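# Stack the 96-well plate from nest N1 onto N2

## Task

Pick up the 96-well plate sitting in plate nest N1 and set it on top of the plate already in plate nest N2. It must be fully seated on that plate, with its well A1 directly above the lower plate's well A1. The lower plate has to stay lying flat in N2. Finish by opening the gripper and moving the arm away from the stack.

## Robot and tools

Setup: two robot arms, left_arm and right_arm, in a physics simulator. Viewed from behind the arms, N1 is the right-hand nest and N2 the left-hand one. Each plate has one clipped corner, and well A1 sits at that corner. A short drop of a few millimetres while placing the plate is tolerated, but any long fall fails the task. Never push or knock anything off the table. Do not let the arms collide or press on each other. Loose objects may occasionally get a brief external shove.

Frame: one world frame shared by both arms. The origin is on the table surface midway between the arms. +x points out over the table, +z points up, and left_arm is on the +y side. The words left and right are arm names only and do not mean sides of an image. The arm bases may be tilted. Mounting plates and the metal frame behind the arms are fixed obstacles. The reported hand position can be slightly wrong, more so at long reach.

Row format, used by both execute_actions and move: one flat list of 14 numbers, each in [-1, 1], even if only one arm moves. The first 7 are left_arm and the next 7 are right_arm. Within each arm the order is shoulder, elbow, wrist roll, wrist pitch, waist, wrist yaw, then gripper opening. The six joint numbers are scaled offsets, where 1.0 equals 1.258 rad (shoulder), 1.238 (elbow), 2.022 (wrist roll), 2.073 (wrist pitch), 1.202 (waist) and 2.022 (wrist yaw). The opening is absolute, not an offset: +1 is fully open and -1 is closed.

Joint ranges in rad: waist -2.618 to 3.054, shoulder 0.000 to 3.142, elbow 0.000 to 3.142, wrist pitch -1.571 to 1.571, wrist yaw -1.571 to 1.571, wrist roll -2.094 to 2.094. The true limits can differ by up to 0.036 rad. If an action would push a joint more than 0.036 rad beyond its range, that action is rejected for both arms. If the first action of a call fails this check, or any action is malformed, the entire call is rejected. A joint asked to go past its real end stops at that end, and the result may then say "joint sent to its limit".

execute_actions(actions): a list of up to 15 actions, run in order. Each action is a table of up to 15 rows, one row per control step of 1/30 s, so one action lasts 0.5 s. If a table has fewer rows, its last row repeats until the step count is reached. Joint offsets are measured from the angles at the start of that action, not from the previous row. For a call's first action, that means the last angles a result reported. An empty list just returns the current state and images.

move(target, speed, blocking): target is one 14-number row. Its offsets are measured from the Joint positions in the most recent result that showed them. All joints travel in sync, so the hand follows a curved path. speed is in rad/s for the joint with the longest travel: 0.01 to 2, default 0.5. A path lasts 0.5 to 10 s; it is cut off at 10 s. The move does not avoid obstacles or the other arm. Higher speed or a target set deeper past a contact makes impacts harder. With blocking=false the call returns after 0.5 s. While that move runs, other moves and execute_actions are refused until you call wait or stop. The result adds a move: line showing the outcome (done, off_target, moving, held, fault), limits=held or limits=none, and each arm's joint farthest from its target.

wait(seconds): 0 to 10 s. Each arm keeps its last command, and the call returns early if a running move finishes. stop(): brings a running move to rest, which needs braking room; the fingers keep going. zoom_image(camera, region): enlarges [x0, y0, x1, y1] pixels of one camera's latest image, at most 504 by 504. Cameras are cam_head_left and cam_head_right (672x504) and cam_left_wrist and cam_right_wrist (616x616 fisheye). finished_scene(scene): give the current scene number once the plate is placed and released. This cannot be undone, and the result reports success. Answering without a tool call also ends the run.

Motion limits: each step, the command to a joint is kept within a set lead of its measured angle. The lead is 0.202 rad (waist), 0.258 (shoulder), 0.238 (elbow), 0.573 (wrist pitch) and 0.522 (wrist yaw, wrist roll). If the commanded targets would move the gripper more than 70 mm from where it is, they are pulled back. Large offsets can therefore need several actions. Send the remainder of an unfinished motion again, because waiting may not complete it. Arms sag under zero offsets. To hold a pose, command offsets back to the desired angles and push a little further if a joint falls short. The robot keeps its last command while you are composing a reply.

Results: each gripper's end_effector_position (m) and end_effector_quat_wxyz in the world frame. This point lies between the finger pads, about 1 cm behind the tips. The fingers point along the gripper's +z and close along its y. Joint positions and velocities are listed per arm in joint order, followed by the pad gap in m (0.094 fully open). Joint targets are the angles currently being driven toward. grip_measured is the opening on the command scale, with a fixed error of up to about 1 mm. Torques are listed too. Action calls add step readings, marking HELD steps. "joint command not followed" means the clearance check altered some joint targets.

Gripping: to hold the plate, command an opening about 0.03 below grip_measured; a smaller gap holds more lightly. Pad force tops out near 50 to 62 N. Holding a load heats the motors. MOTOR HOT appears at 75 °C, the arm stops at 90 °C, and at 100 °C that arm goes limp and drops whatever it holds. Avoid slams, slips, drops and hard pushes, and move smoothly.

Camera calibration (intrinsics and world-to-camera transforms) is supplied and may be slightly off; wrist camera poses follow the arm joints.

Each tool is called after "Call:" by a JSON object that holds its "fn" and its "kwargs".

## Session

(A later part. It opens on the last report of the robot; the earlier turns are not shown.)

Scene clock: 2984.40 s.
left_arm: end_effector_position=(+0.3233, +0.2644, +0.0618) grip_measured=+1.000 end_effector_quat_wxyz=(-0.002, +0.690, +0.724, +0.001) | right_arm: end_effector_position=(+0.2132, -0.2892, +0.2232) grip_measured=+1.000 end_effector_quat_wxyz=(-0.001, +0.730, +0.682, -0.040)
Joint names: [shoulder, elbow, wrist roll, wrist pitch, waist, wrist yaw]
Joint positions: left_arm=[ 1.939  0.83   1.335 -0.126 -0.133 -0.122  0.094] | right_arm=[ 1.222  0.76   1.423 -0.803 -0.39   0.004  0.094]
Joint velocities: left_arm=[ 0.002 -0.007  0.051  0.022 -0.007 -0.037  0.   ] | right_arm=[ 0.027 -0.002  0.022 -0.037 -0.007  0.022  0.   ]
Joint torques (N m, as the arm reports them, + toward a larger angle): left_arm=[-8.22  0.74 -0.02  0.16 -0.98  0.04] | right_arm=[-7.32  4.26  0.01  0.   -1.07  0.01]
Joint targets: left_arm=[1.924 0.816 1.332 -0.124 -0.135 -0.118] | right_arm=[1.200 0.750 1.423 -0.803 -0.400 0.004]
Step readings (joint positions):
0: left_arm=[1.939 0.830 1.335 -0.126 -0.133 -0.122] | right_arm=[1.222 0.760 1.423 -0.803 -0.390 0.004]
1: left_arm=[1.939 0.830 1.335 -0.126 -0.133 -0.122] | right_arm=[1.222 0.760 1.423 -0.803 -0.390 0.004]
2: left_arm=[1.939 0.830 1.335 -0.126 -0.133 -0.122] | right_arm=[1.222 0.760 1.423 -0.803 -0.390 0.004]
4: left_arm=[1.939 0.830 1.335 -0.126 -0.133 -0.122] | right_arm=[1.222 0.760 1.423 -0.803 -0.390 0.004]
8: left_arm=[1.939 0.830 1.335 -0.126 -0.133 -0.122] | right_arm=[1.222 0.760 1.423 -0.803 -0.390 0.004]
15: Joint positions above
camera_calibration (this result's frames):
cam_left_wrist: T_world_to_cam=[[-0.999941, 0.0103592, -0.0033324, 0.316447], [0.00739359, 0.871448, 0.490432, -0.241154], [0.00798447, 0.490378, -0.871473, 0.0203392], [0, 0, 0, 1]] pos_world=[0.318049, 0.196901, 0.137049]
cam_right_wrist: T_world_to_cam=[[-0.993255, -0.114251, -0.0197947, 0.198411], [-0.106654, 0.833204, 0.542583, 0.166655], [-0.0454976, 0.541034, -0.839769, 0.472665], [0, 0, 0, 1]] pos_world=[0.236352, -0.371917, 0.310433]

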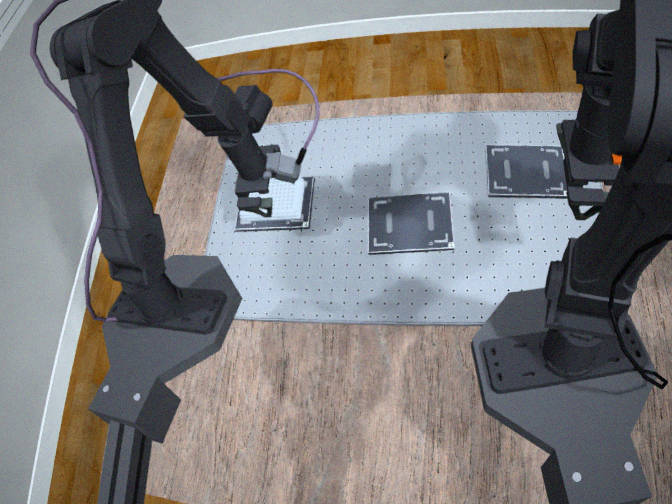

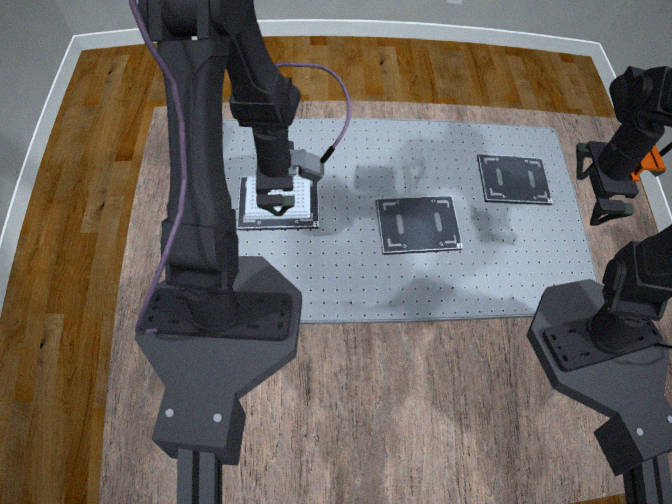

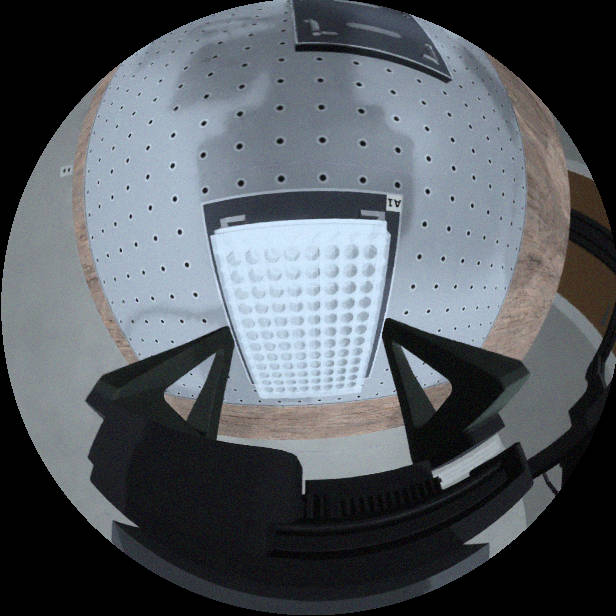

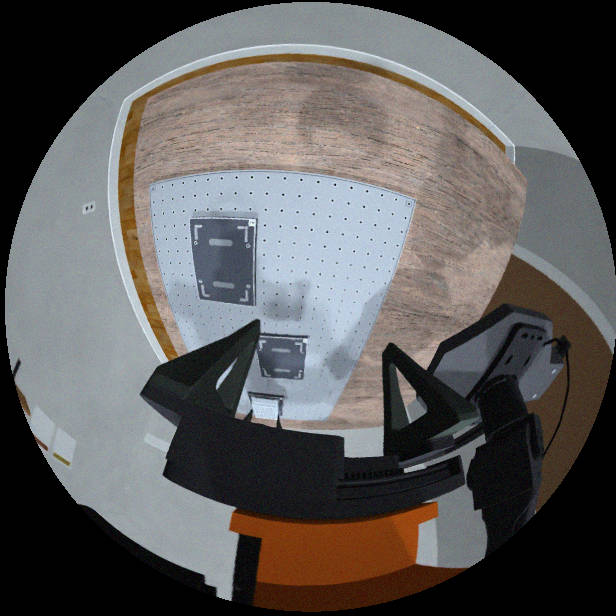

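Call:
{"fn": "move", "kwargs": {"target": [-0.066,-0.0113,-0.0015,-0.028,-0.0017,0.002,1,-0.0175,-0.008,0,0,-0.008,0,1], "speed": 0.12}}

Scene clock: 2991.37 s.
left_arm: end_effector_position=(+0.3293, +0.2652, +0.0776) grip_measured=+1.000 end_effector_quat_wxyz=(+0.005, +0.689, +0.725, +0.005) | right_arm: end_effector_position=(+0.2132, -0.2892, +0.2232) grip_measured=+1.000 end_effector_quat_wxyz=(-0.001, +0.730, +0.682, -0.040)
Joint names: [shoulder, elbow, wrist roll, wrist pitch, waist, wrist yaw]
Joint positions: left_arm=[ 1.878  0.83   1.335 -0.17  -0.133 -0.122  0.094] | right_arm=[ 1.222  0.76   1.423 -0.803 -0.39   0.004  0.094]
Joint velocities: left_arm=[ 0.012 -0.012  0.066 -0.007 -0.007  0.051  0.   ] | right_arm=[ 0.027 -0.007 -0.037 -0.066  0.007 -0.066  0.   ]
Joint torques (N m, as the arm reports them, + toward a larger angle): left_arm=[-8.66  1.03 -0.03  0.06 -0.95  0.05] | right_arm=[-7.33  4.23  0.    0.   -1.04  0.01]
Joint targets: left_arm=[1.856 0.816 1.332 -0.184 -0.135 -0.118] | right_arm=[1.200 0.750 1.423 -0.803 -0.400 0.004]
move: off_target (left_arm, right_arm); limits=none; left_arm: farthest joint: the shoulder, 0.022 radians from its target (0.083 radians at the start); right_arm: farthest joint: the shoulder, 0.022 radians from its target (0.022 radians at the start)
camera_calibration (this result's frames):
cam_left_wrist: T_world_to_cam=[[-0.999778, 0.00836858, -0.0193592, 0.324157], [-0.00213909, 0.87294, 0.487823, -0.246702], [0.0209818, 0.487756, -0.872728, 0.030184], [0, 0, 0, 1]] pos_world=[0.322924, 0.197921, 0.152965]
cam_right_wrist: T_world_to_cam=[[-0.993255, -0.114251, -0.0197947, 0.198411], [-0.106654, 0.833204, 0.542583, 0.166655], [-0.0454976, 0.541034, -0.839769, 0.472665], [0, 0, 0, 1]] pos_world=[0.236352, -0.371917, 0.310433]

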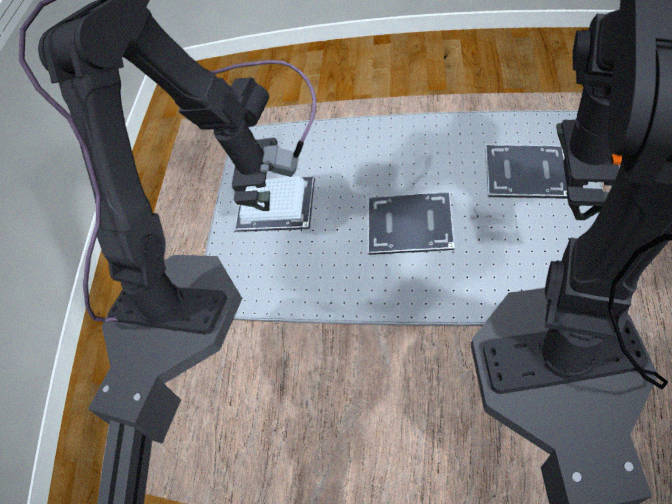

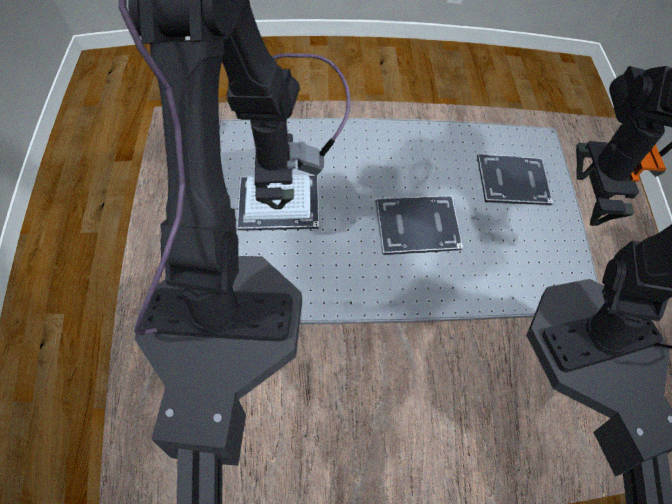

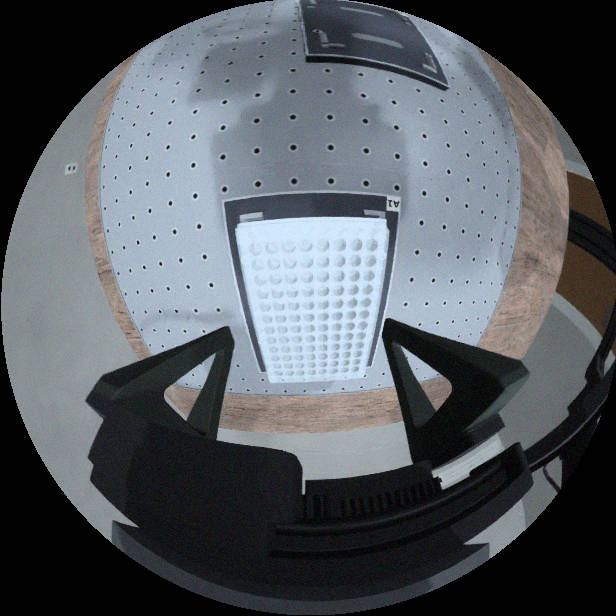

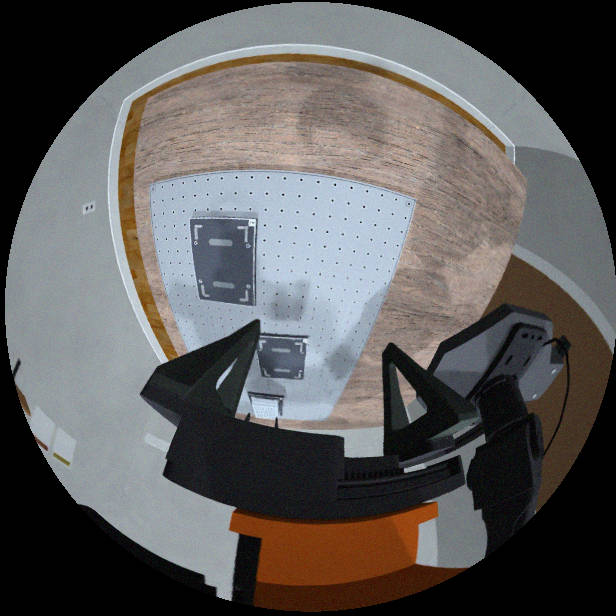

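Call:
{"fn": "move", "kwargs": {"target": [-0.0175,-0.0113,-0.0015,-0.002,-0.19,0.002,1,-0.0175,-0.008,0,0,-0.008,0,1], "speed": 0.3}}

Scene clock: 2996.93 s.
left_arm: end_effector_position=(+0.3114, +0.1896, +0.0882) grip_measured=+1.000 end_effector_quat_wxyz=(+0.035, +0.759, +0.650, -0.018) | right_arm: end_effector_position=(+0.2132, -0.2892, +0.2232) grip_measured=+1.000 end_effector_quat_wxyz=(-0.001, +0.730, +0.682, -0.040)
Joint names: [shoulder, elbow, wrist roll, wrist pitch, waist, wrist yaw]
Joint positions: left_arm=[ 1.878  0.83   1.335 -0.171 -0.353 -0.126  0.094] | right_arm=[ 1.222  0.76   1.423 -0.803 -0.39   0.004  0.094]
Joint velocities: left_arm=[ 0.002 -0.017 -0.022 -0.022 -0.012  0.022  0.   ] | right_arm=[-0.012 -0.012 -0.007  0.007 -0.012 -0.066  0.   ]
Joint torques (N m, as the arm reports them, + toward a larger angle): left_arm=[-8.53  1.19 -0.02  0.19 -1.83  0.1 ] | right_arm=[-7.34  4.28  0.01  0.01 -1.05  0.  ]
Joint targets: left_arm=[1.856 0.816 1.332 -0.174 -0.362 -0.119] | right_arm=[1.200 0.750 1.423 -0.803 -0.400 0.004]
move: off_target (left_arm, right_arm); limits=none; left_arm: farthest joint: the shoulder, 0.022 radians from its target (0.022 radians at the start); right_arm: farthest joint: the shoulder, 0.022 radians from its target (0.022 radians at the start)
camera_calibration (this result's frames):
cam_left_wrist: T_world_to_cam=[[-0.976854, 0.210414, -0.0384955, 0.263362], [0.174703, 0.888643, 0.424019, -0.238306], [0.123428, 0.40748, -0.904835, 0.0628306], [0, 0, 0, 1]] pos_world=[0.291144, 0.130752, 0.168036]
cam_right_wrist: T_world_to_cam=[[-0.993255, -0.114251, -0.0197947, 0.198411], [-0.106654, 0.833204, 0.542583, 0.166655], [-0.0454976, 0.541034, -0.839769, 0.472665], [0, 0, 0, 1]] pos_world=[0.236352, -0.371917, 0.310433]

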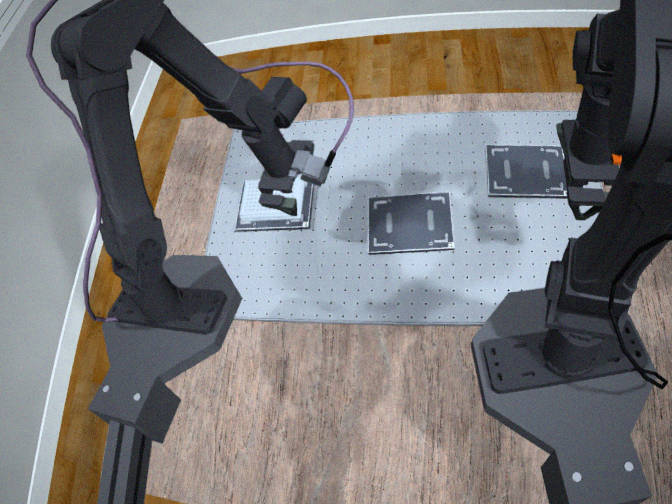

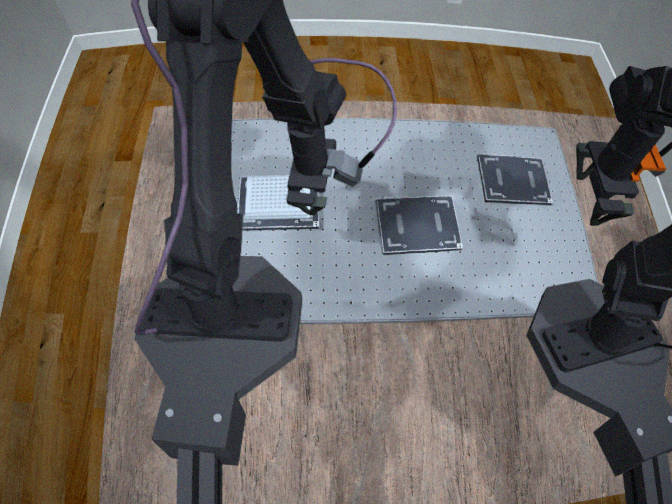

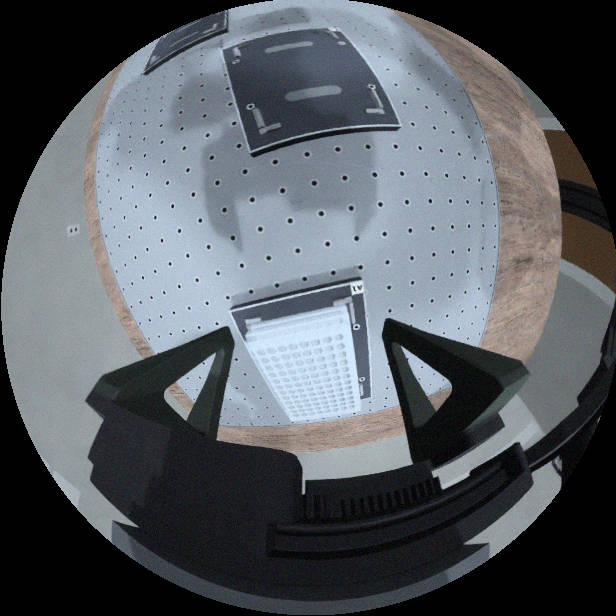

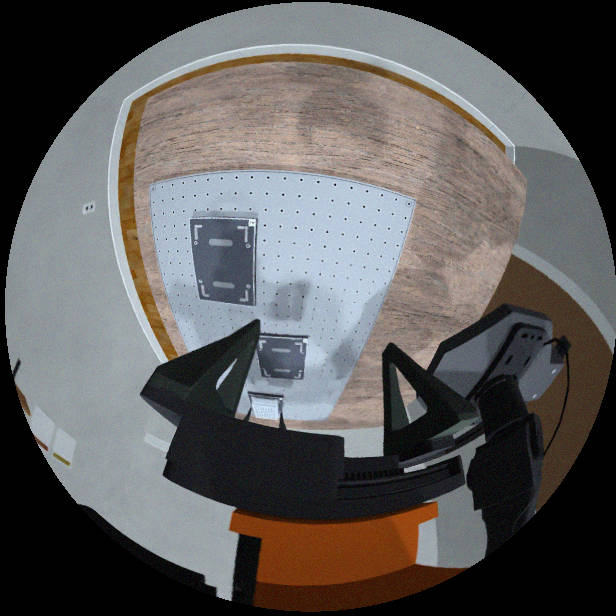

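Call:
{"fn": "zoom_image", "kwargs": {"camera": "cam_left_wrist", "region": [228,295,308,355]}}

Call:
{"fn": "zoom_image", "kwargs": {"camera": "cam_left_wrist", "region": [300,280,380,340]}}

Region (228, 295, 308, 355) of cam_left_wrist's 616x616 image, scaled by 6.300, with more detail than that image has; it fills the top 378 rows of this view, and the rest is white.

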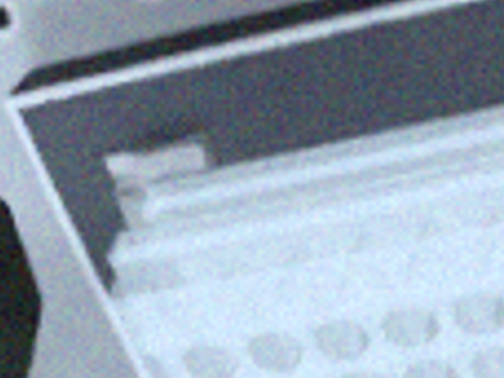

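Region (300, 280, 380, 340) of cam_left_wrist's 616x616 image, scaled by 6.300, with more detail than that image has; it fills the top 378 rows of this view, and the rest is white.

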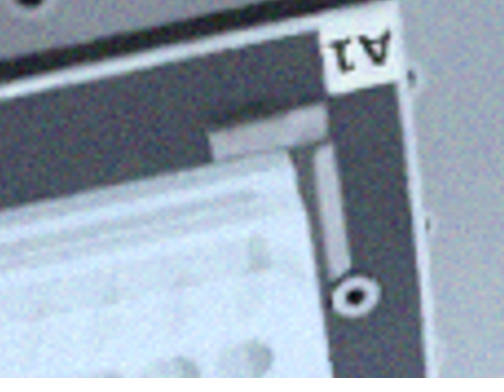

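Call:
{"fn": "zoom_image", "kwargs": {"camera": "cam_left_wrist", "region": [240,312,280,344]}}

Call:
{"fn": "zoom_image", "kwargs": {"camera": "cam_left_wrist", "region": [322,295,362,327]}}

Region (240, 312, 280, 344) of cam_left_wrist's 616x616 image, scaled by 12.600, with more detail than that image has; it fills the top 403 rows of this view, and the rest is white.

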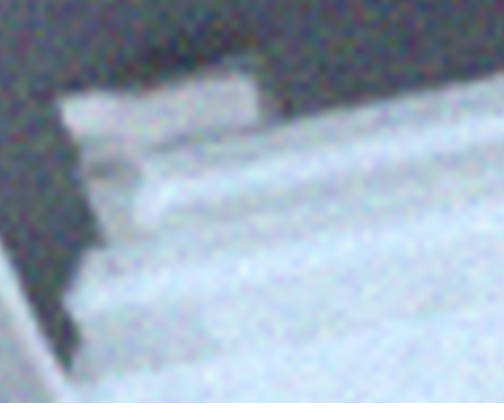

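Region (322, 295, 362, 327) of cam_left_wrist's 616x616 image, scaled by 12.600, with more detail than that image has; it fills the top 403 rows of this view, and the rest is white.

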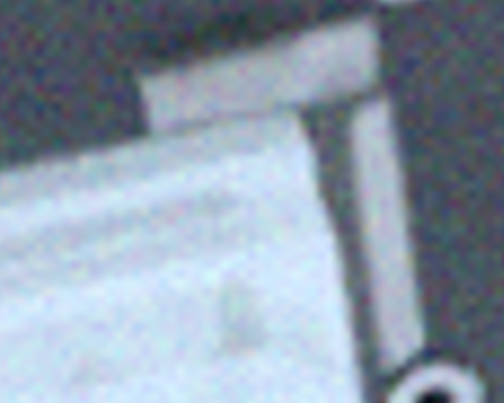

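Call:
{"fn": "execute_actions", "kwargs": {"actions": []}}

Scene clock: 3019.80 s.
left_arm: end_effector_position=(+0.3114, +0.1896, +0.0882) grip_measured=+1.000 end_effector_quat_wxyz=(+0.035, +0.759, +0.650, -0.018) | right_arm: end_effector_position=(+0.2132, -0.2892, +0.2232) grip_measured=+1.000 end_effector_quat_wxyz=(-0.001, +0.730, +0.682, -0.040)
Joint names: [shoulder, elbow, wrist roll, wrist pitch, waist, wrist yaw]
Joint positions: left_arm=[ 1.878  0.83   1.335 -0.171 -0.353 -0.126  0.094] | right_arm=[ 1.222  0.76   1.423 -0.803 -0.39   0.004  0.094]
Joint velocities: left_arm=[-0.022 -0.012 -0.037 -0.022 -0.007 -0.037  0.   ] | right_arm=[-0.012 -0.007 -0.037 -0.081  0.002  0.007  0.   ]
Joint torques (N m, as the arm reports them, + toward a larger angle): left_arm=[-8.53  1.18 -0.02  0.18 -1.85  0.1 ] | right_arm=[-7.32  4.28  0.    0.   -1.05  0.01]
Joint targets: left_arm=[1.856 0.816 1.332 -0.174 -0.362 -0.119] | right_arm=[1.200 0.750 1.423 -0.803 -0.400 0.004]
camera_calibration (this result's frames):
cam_left_wrist: T_world_to_cam=[[-0.976854, 0.210414, -0.0384955, 0.263362], [0.174703, 0.888643, 0.424019, -0.238306], [0.123428, 0.40748, -0.904835, 0.0628306], [0, 0, 0, 1]] pos_world=[0.291144, 0.130752, 0.168036]
cam_right_wrist: T_world_to_cam=[[-0.993255, -0.114251, -0.0197947, 0.198411], [-0.106654, 0.833204, 0.542583, 0.166655], [-0.0454976, 0.541034, -0.839769, 0.472665], [0, 0, 0, 1]] pos_world=[0.236352, -0.371917, 0.310433]

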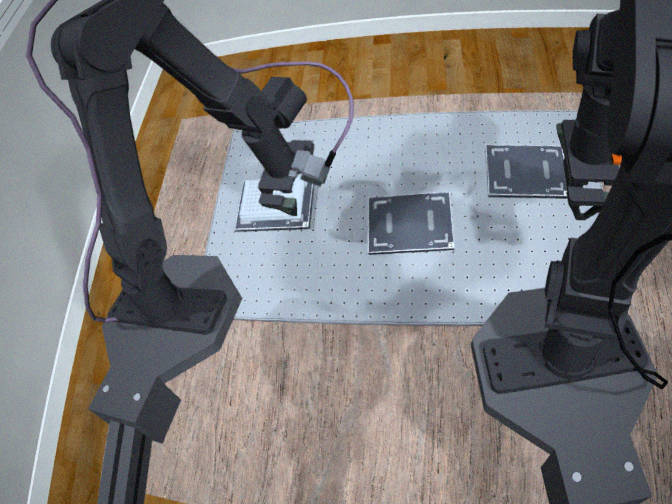

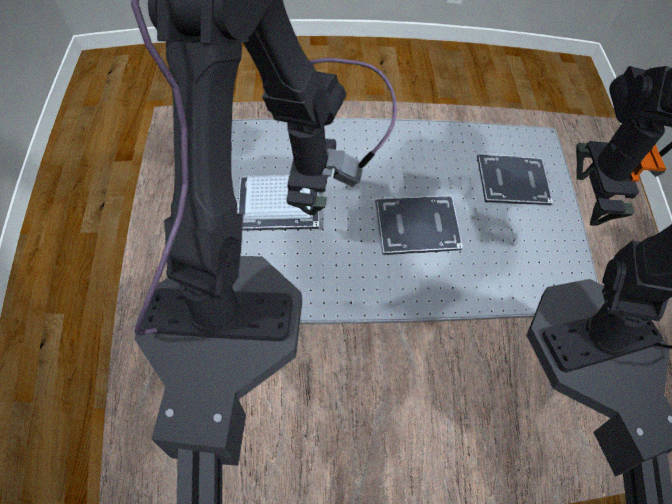

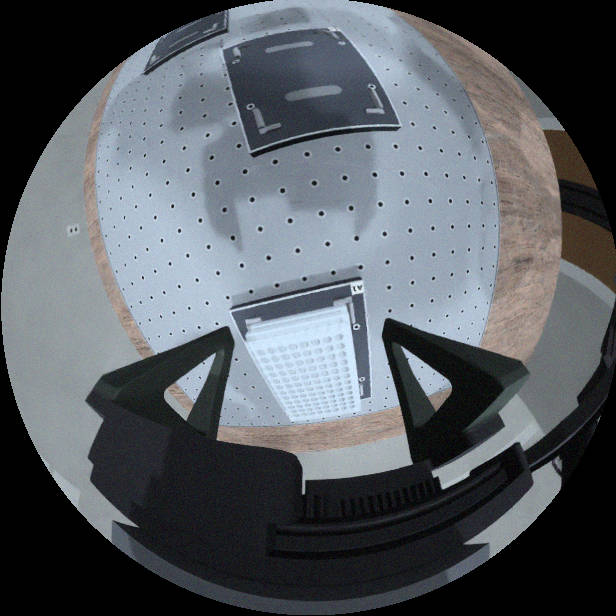

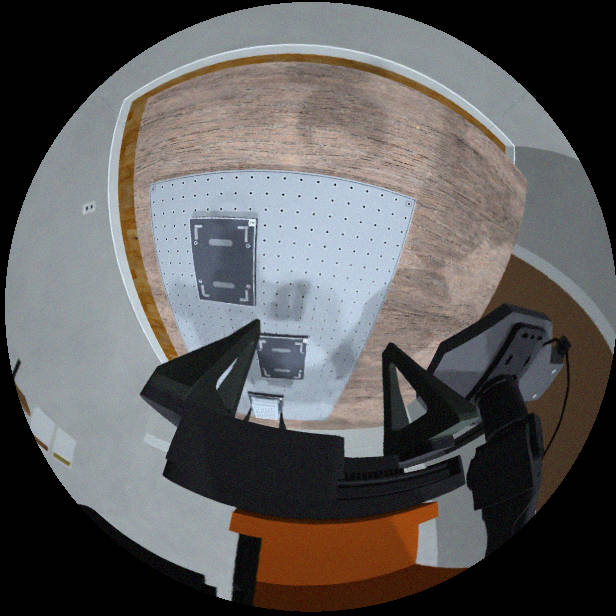

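Call:
{"fn": "zoom_image", "kwargs": {"camera": "cam_left_wrist", "region": [225, 270, 375, 370]}}

Call:
{"fn": "zoom_image", "kwargs": {"camera": "cam_head_right", "region": [230, 165, 330, 240]}}

Region (225, 270, 375, 370) of cam_left_wrist's 616x616 image, scaled by 3.360, with more detail than that image has.

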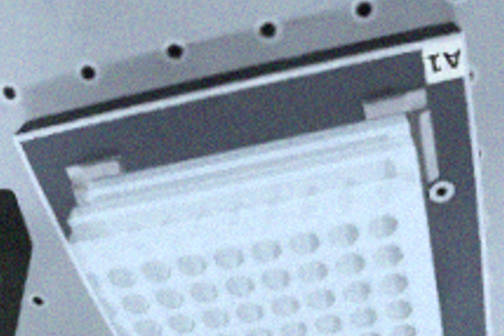

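Region (230, 165, 330, 240) of cam_head_right's 672x504 image, scaled by 5.040, with more detail than that image has; it fills the top 378 rows of this view, and the rest is white.

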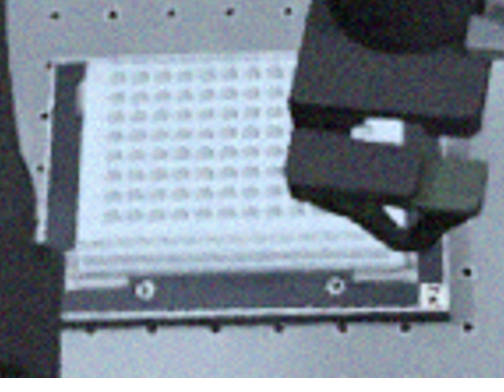

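Call:
{"fn": "move", "kwargs": {"target": [-0.0135, -0.0113, -0.0015, 0.002, -0.215, 0.05, 1, -0.0175, -0.008, 0, 0, -0.008, 0, 1], "speed": 0.4}}

Scene clock: 3055.10 s.
left_arm: end_effector_position=(+0.2640, +0.0992, +0.1092) grip_measured=+1.000 end_effector_quat_wxyz=(+0.083, +0.826, +0.551, -0.084) | right_arm: end_effector_position=(+0.2132, -0.2892, +0.2232) grip_measured=+1.000 end_effector_quat_wxyz=(-0.001, +0.730, +0.682, -0.040)
Joint names: [shoulder, elbow, wrist roll, wrist pitch, waist, wrist yaw]
Joint positions: left_arm=[ 1.878  0.83   1.335 -0.171 -0.603 -0.043  0.094] | right_arm=[ 1.222  0.76   1.423 -0.803 -0.39   0.004  0.094]
Joint velocities: left_arm=[ 0.007  0.027  0.037  0.022  0.007 -0.037  0.   ] | right_arm=[-0.002 -0.002 -0.051  0.007 -0.012  0.022  0.   ]
Joint torques (N m, as the arm reports them, + toward a larger angle): left_arm=[-8.04  1.46 -0.02  0.35 -2.28  0.28] | right_arm=[-7.32  4.28  0.01  0.   -1.02  0.01]
Joint targets: left_arm=[1.861 0.816 1.332 -0.167 -0.611 -0.024] | right_arm=[1.200 0.750 1.423 -0.803 -0.400 0.004]
move: off_target (right_arm); limits=none; left_arm: farthest joint: the wrist yaw, 0.018 radians from its target (0.101 radians at the start); right_arm: farthest joint: the shoulder, 0.022 radians from its target (0.022 radians at the start)
camera_calibration (this result's frames):
cam_left_wrist: T_world_to_cam=[[-0.901178, 0.428793, -0.0633696, 0.198009], [0.397268, 0.875554, 0.274924, -0.199769], [0.173369, 0.22258, -0.959375, 0.135637], [0, 0, 0, 1]] pos_world=[0.234288, 0.0598138, 0.197596]
cam_right_wrist: T_world_to_cam=[[-0.993255, -0.114251, -0.0197947, 0.198411], [-0.106654, 0.833204, 0.542583, 0.166655], [-0.0454976, 0.541034, -0.839769, 0.472665], [0, 0, 0, 1]] pos_world=[0.236352, -0.371917, 0.310433]

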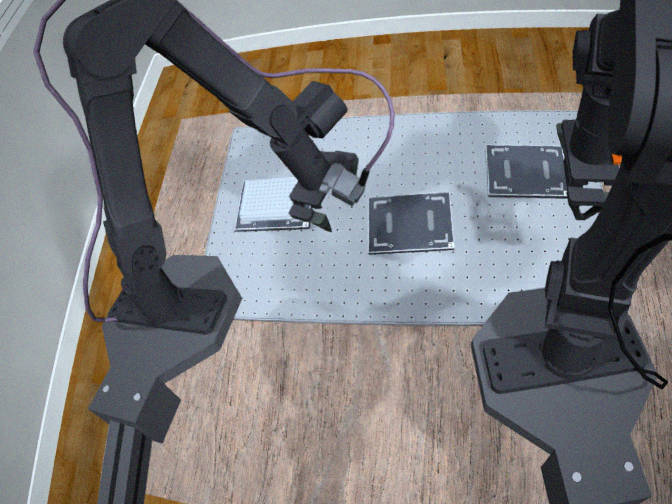

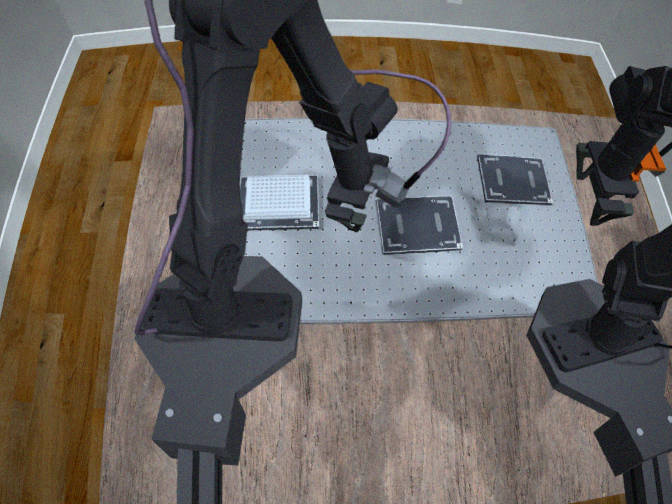

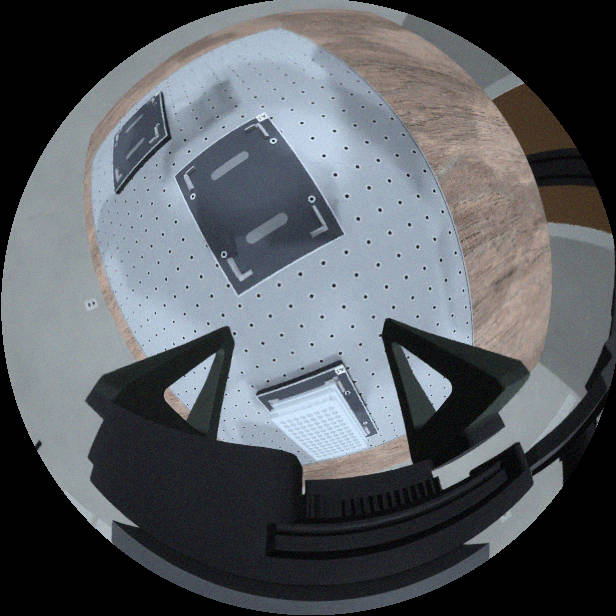

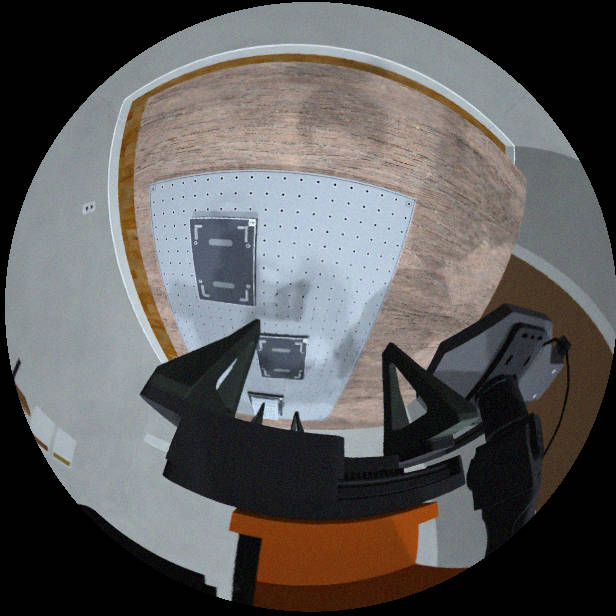

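Call:
{"fn": "move", "kwargs": {"target": [-0.0135, -0.0113, -0.0015, 0.002, -0.09, -0.35, 1, -0.0175, -0.008, 0, 0, -0.008, 0, 1], "speed": 0.6}}

Scene clock: 3070.03 s.
left_arm: end_effector_position=(+0.3211, +0.1670, +0.1311) grip_measured=+1.000 end_effector_quat_wxyz=(-0.014, +0.821, +0.521, +0.234) | right_arm: end_effector_position=(+0.2132, -0.2892, +0.2232) grip_measured=+1.000 end_effector_quat_wxyz=(-0.001, +0.730, +0.682, -0.040)
Joint names: [shoulder, elbow, wrist roll, wrist pitch, waist, wrist yaw]
Joint positions: left_arm=[ 1.878  0.83   1.335 -0.171 -0.696 -0.74   0.094] | right_arm=[ 1.222  0.76   1.423 -0.803 -0.39   0.004  0.094]
Joint velocities: left_arm=[-0.012 -0.022 -0.007  0.007 -0.012  0.037  0.   ] | right_arm=[-0.002  0.002 -0.022  0.022 -0.002 -0.081  0.   ]
Joint torques (N m, as the arm reports them, + toward a larger angle): left_arm=[-7.96  1.57 -0.02  0.37 -2.78 -0.32] | right_arm=[-7.32  4.26  0.01  0.01 -1.05  0.02]
Joint targets: left_arm=[1.861 0.816 1.332 -0.167 -0.711 -0.751] | right_arm=[1.200 0.750 1.423 -0.803 -0.400 0.004]
move: off_target (right_arm); limits=none; left_arm: farthest joint: the shoulder, 0.017 radians from its target (0.017 radians at the start); right_arm: farthest joint: the shoulder, 0.022 radians from its target (0.022 radians at the start)
camera_calibration (this result's frames):
cam_left_wrist: T_world_to_cam=[[-0.838193, 0.506873, -0.201278, 0.206547], [0.165225, 0.587729, 0.792008, -0.233085], [0.519744, 0.630599, -0.576378, -0.0978772], [0, 0, 0, 1]] pos_world=[0.262508, 0.094019, 0.169764]
cam_right_wrist: T_world_to_cam=[[-0.993255, -0.114251, -0.0197947, 0.198411], [-0.106654, 0.833204, 0.542583, 0.166655], [-0.0454976, 0.541034, -0.839769, 0.472665], [0, 0, 0, 1]] pos_world=[0.236352, -0.371917, 0.310433]

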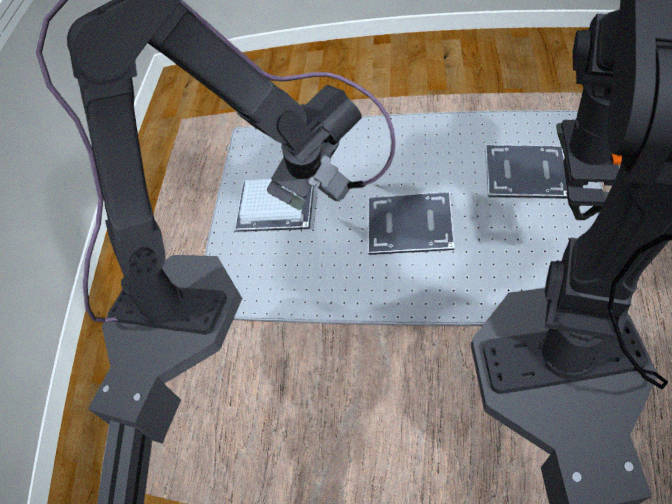

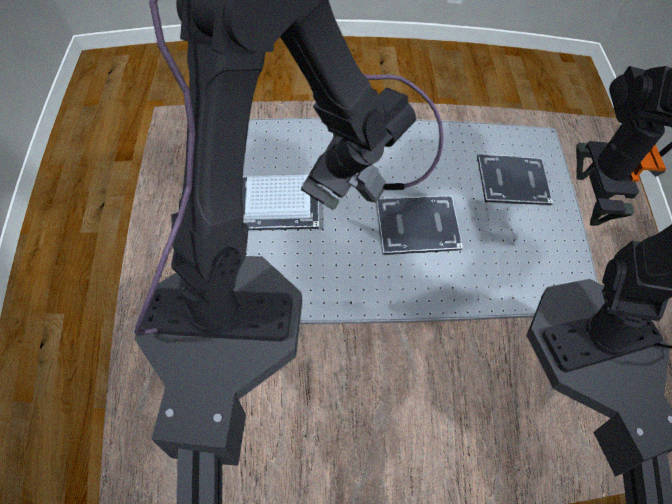

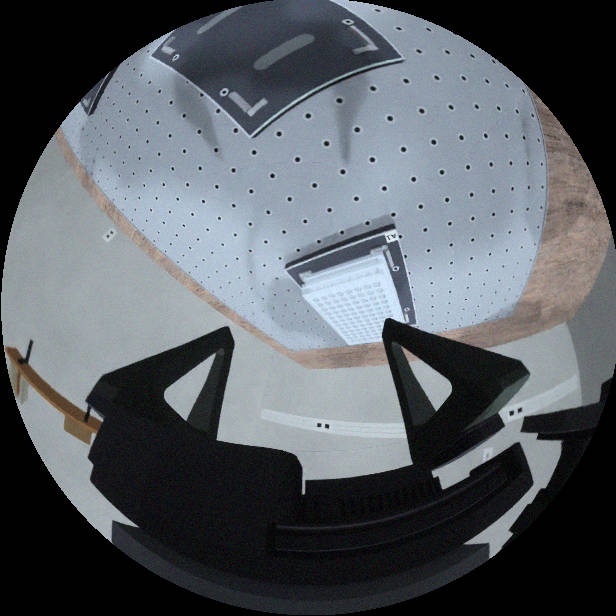

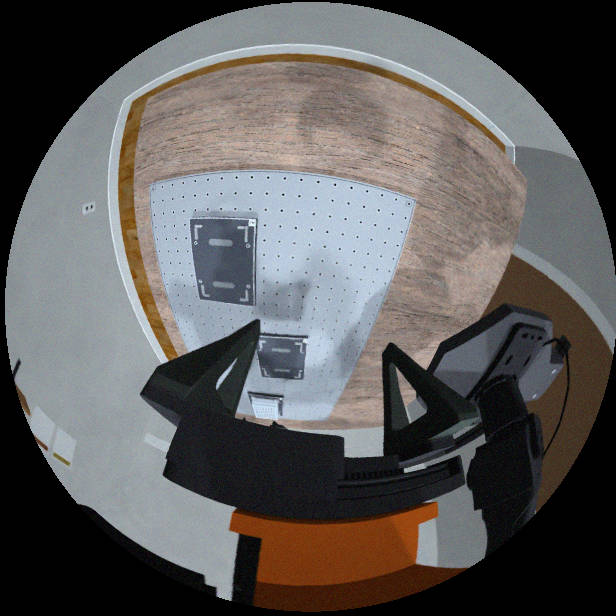

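Call:
{"fn": "move", "kwargs": {"target": [-0.0135, -0.0113, -0.0015, 0.002, -0.15, 0, 1, -0.0175, -0.008, 0, 0, -0.008, 0, 1], "speed": 0.5}}

Call:
{"fn": "move", "kwargs": {"target": [0.09, -0.0113, -0.0015, 0.065, -0.008, 0, 1, -0.0175, -0.008, 0, 0, -0.008, 0, 1], "speed": 0.4}}

Scene clock: 3085.13 s.
left_arm: end_effector_position=(+0.2925, +0.1130, +0.1445) grip_measured=+1.000 end_effector_quat_wxyz=(+0.031, +0.859, +0.460, +0.222) | right_arm: end_effector_position=(+0.2132, -0.2892, +0.2232) grip_measured=+1.000 end_effector_quat_wxyz=(-0.001, +0.730, +0.682, -0.040)
Joint names: [shoulder, elbow, wrist roll, wrist pitch, waist, wrist yaw]
Joint positions: left_arm=[ 1.878  0.83   1.335 -0.171 -0.868 -0.74   0.094] | right_arm=[ 1.222  0.76   1.423 -0.803 -0.39   0.004  0.094]
Joint velocities: left_arm=[-0.032 -0.012  0.037 -0.007 -0.012 -0.007  0.   ] | right_arm=[ 0.007  0.002 -0.037 -0.051 -0.007  0.007  0.   ]
Joint torques (N m, as the arm reports them, + toward a larger angle): left_arm=[-7.82  1.82 -0.02  0.45 -2.69 -0.19] | right_arm=[-7.32  4.28  0.01  0.   -1.03  0.01]
Joint targets: left_arm=[1.861 0.816 1.332 -0.167 -0.876 -0.741] | right_arm=[1.200 0.750 1.423 -0.803 -0.400 0.004]
move: off_target (right_arm); limits=none; left_arm: farthest joint: the shoulder, 0.017 radians from its target (0.017 radians at the start); right_arm: farthest joint: the shoulder, 0.022 radians from its target (0.022 radians at the start)
camera_calibration (this result's frames):
cam_left_wrist: T_world_to_cam=[[-0.745463, 0.621246, -0.241534, 0.178416], [0.25473, 0.600388, 0.758055, -0.229902], [0.615953, 0.503576, -0.605817, -0.0508072], [0, 0, 0, 1]] pos_world=[0.22286, 0.0527757, 0.186592]
cam_right_wrist: T_world_to_cam=[[-0.993255, -0.114251, -0.0197947, 0.198411], [-0.106654, 0.833204, 0.542583, 0.166655], [-0.0454976, 0.541034, -0.839769, 0.472665], [0, 0, 0, 1]] pos_world=[0.236352, -0.371917, 0.310433]

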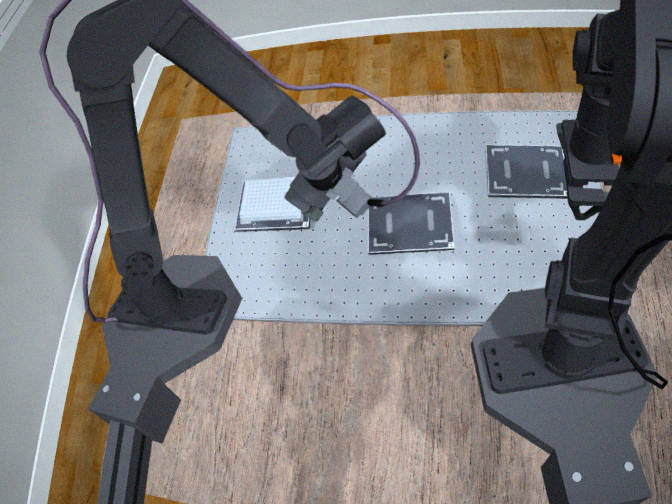

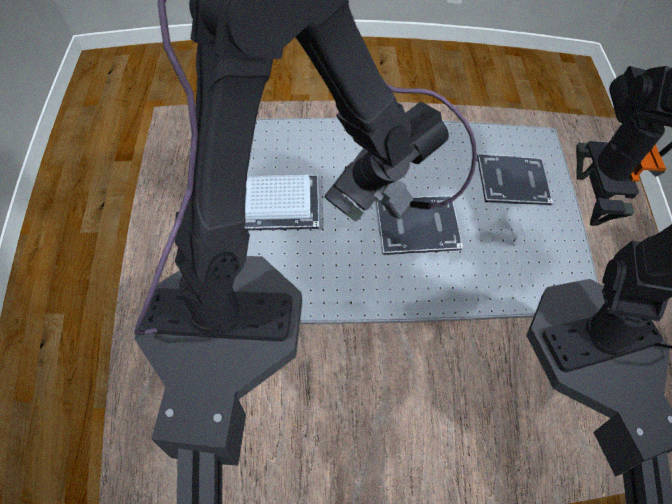

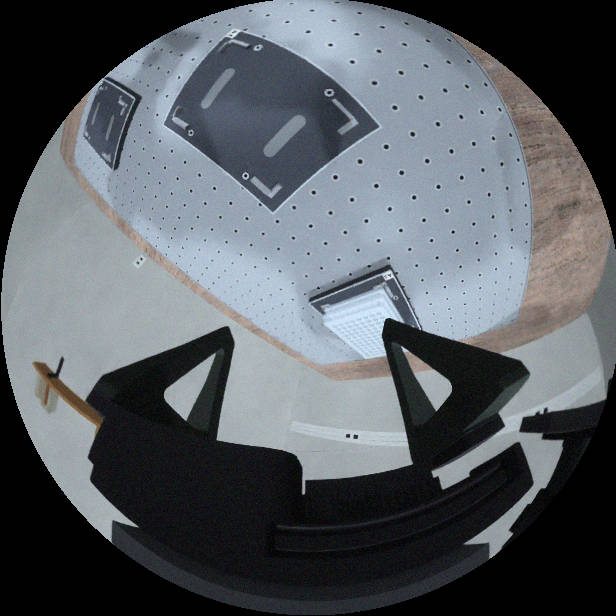

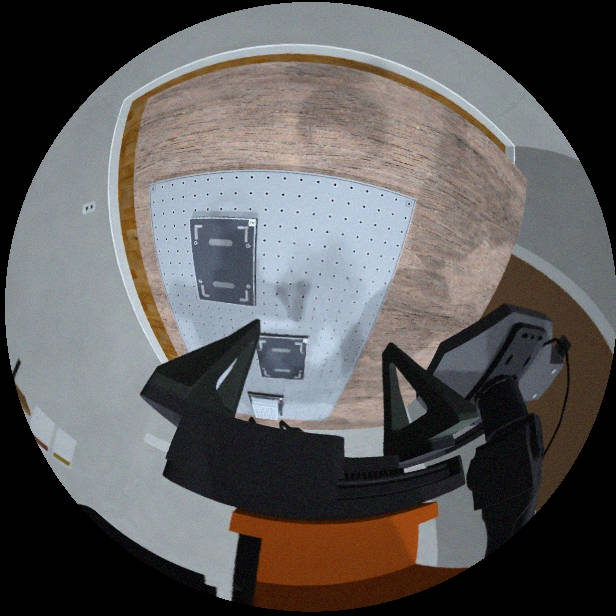

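Scene clock: 3086.23 s.
left_arm: end_effector_position=(+0.2883, +0.1042, +0.1179) grip_measured=+1.000 end_effector_quat_wxyz=(+0.038, +0.857, +0.464, +0.223) | right_arm: end_effector_position=(+0.2132, -0.2892, +0.2232) grip_measured=+1.000 end_effector_quat_wxyz=(-0.001, +0.730, +0.682, -0.040)
Joint names: [shoulder, elbow, wrist roll, wrist pitch, waist, wrist yaw]
Joint positions: left_arm=[ 1.987  0.83   1.335 -0.045 -0.868 -0.74   0.094] | right_arm=[ 1.222  0.76   1.423 -0.803 -0.39   0.004  0.094]
Joint velocities: left_arm=[ 0.002 -0.012 -0.051 -0.007  0.002  0.022  0.   ] | right_arm=[ 0.012 -0.007 -0.051 -0.007 -0.017  0.051  0.   ]
Joint torques (N m, as the arm reports them, + toward a larger angle): left_arm=[-6.64  1.4  -0.02  0.53 -2.78 -0.19] | right_arm=[-7.33  4.27  0.01  0.01 -1.05  0.02]
Joint targets: left_arm=[1.991 0.816 1.332 -0.036 -0.877 -0.740] | right_arm=[1.200 0.750 1.423 -0.803 -0.400 0.004]
move: off_target (right_arm); limits=none; left_arm: farthest joint: the elbow, 0.014 radians from its target (0.014 radians at the start); right_arm: farthest joint: the shoulder, 0.022 radians from its target (0.022 radians at the start)
camera_calibration (this result's frames):
cam_left_wrist: T_world_to_cam=[[-0.746248, 0.61422, -0.256608, 0.177063], [0.244232, 0.611242, 0.752818, -0.200879], [0.619245, 0.499117, -0.60615, -0.0603834], [0, 0, 0, 1]] pos_world=[0.218586, 0.0441683, 0.160059]
cam_right_wrist: T_world_to_cam=[[-0.993255, -0.114251, -0.0197947, 0.198411], [-0.106654, 0.833204, 0.542583, 0.166655], [-0.0454976, 0.541034, -0.839769, 0.472665], [0, 0, 0, 1]] pos_world=[0.236352, -0.371917, 0.310433]

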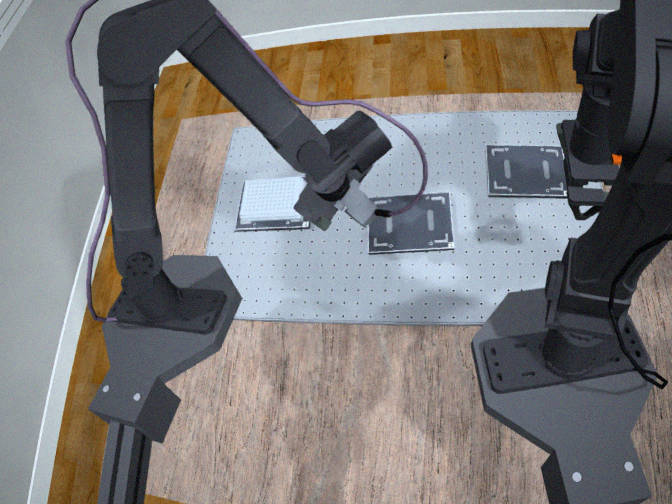

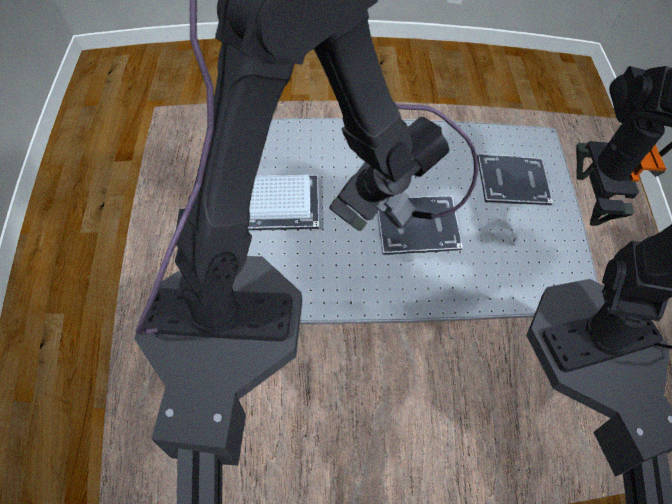

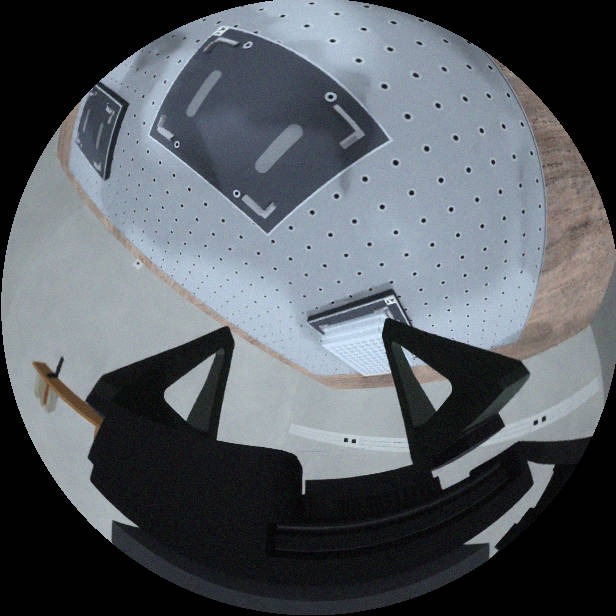

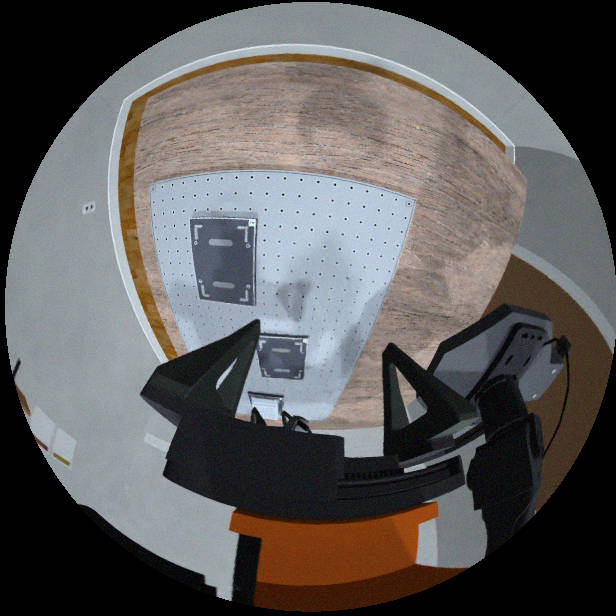

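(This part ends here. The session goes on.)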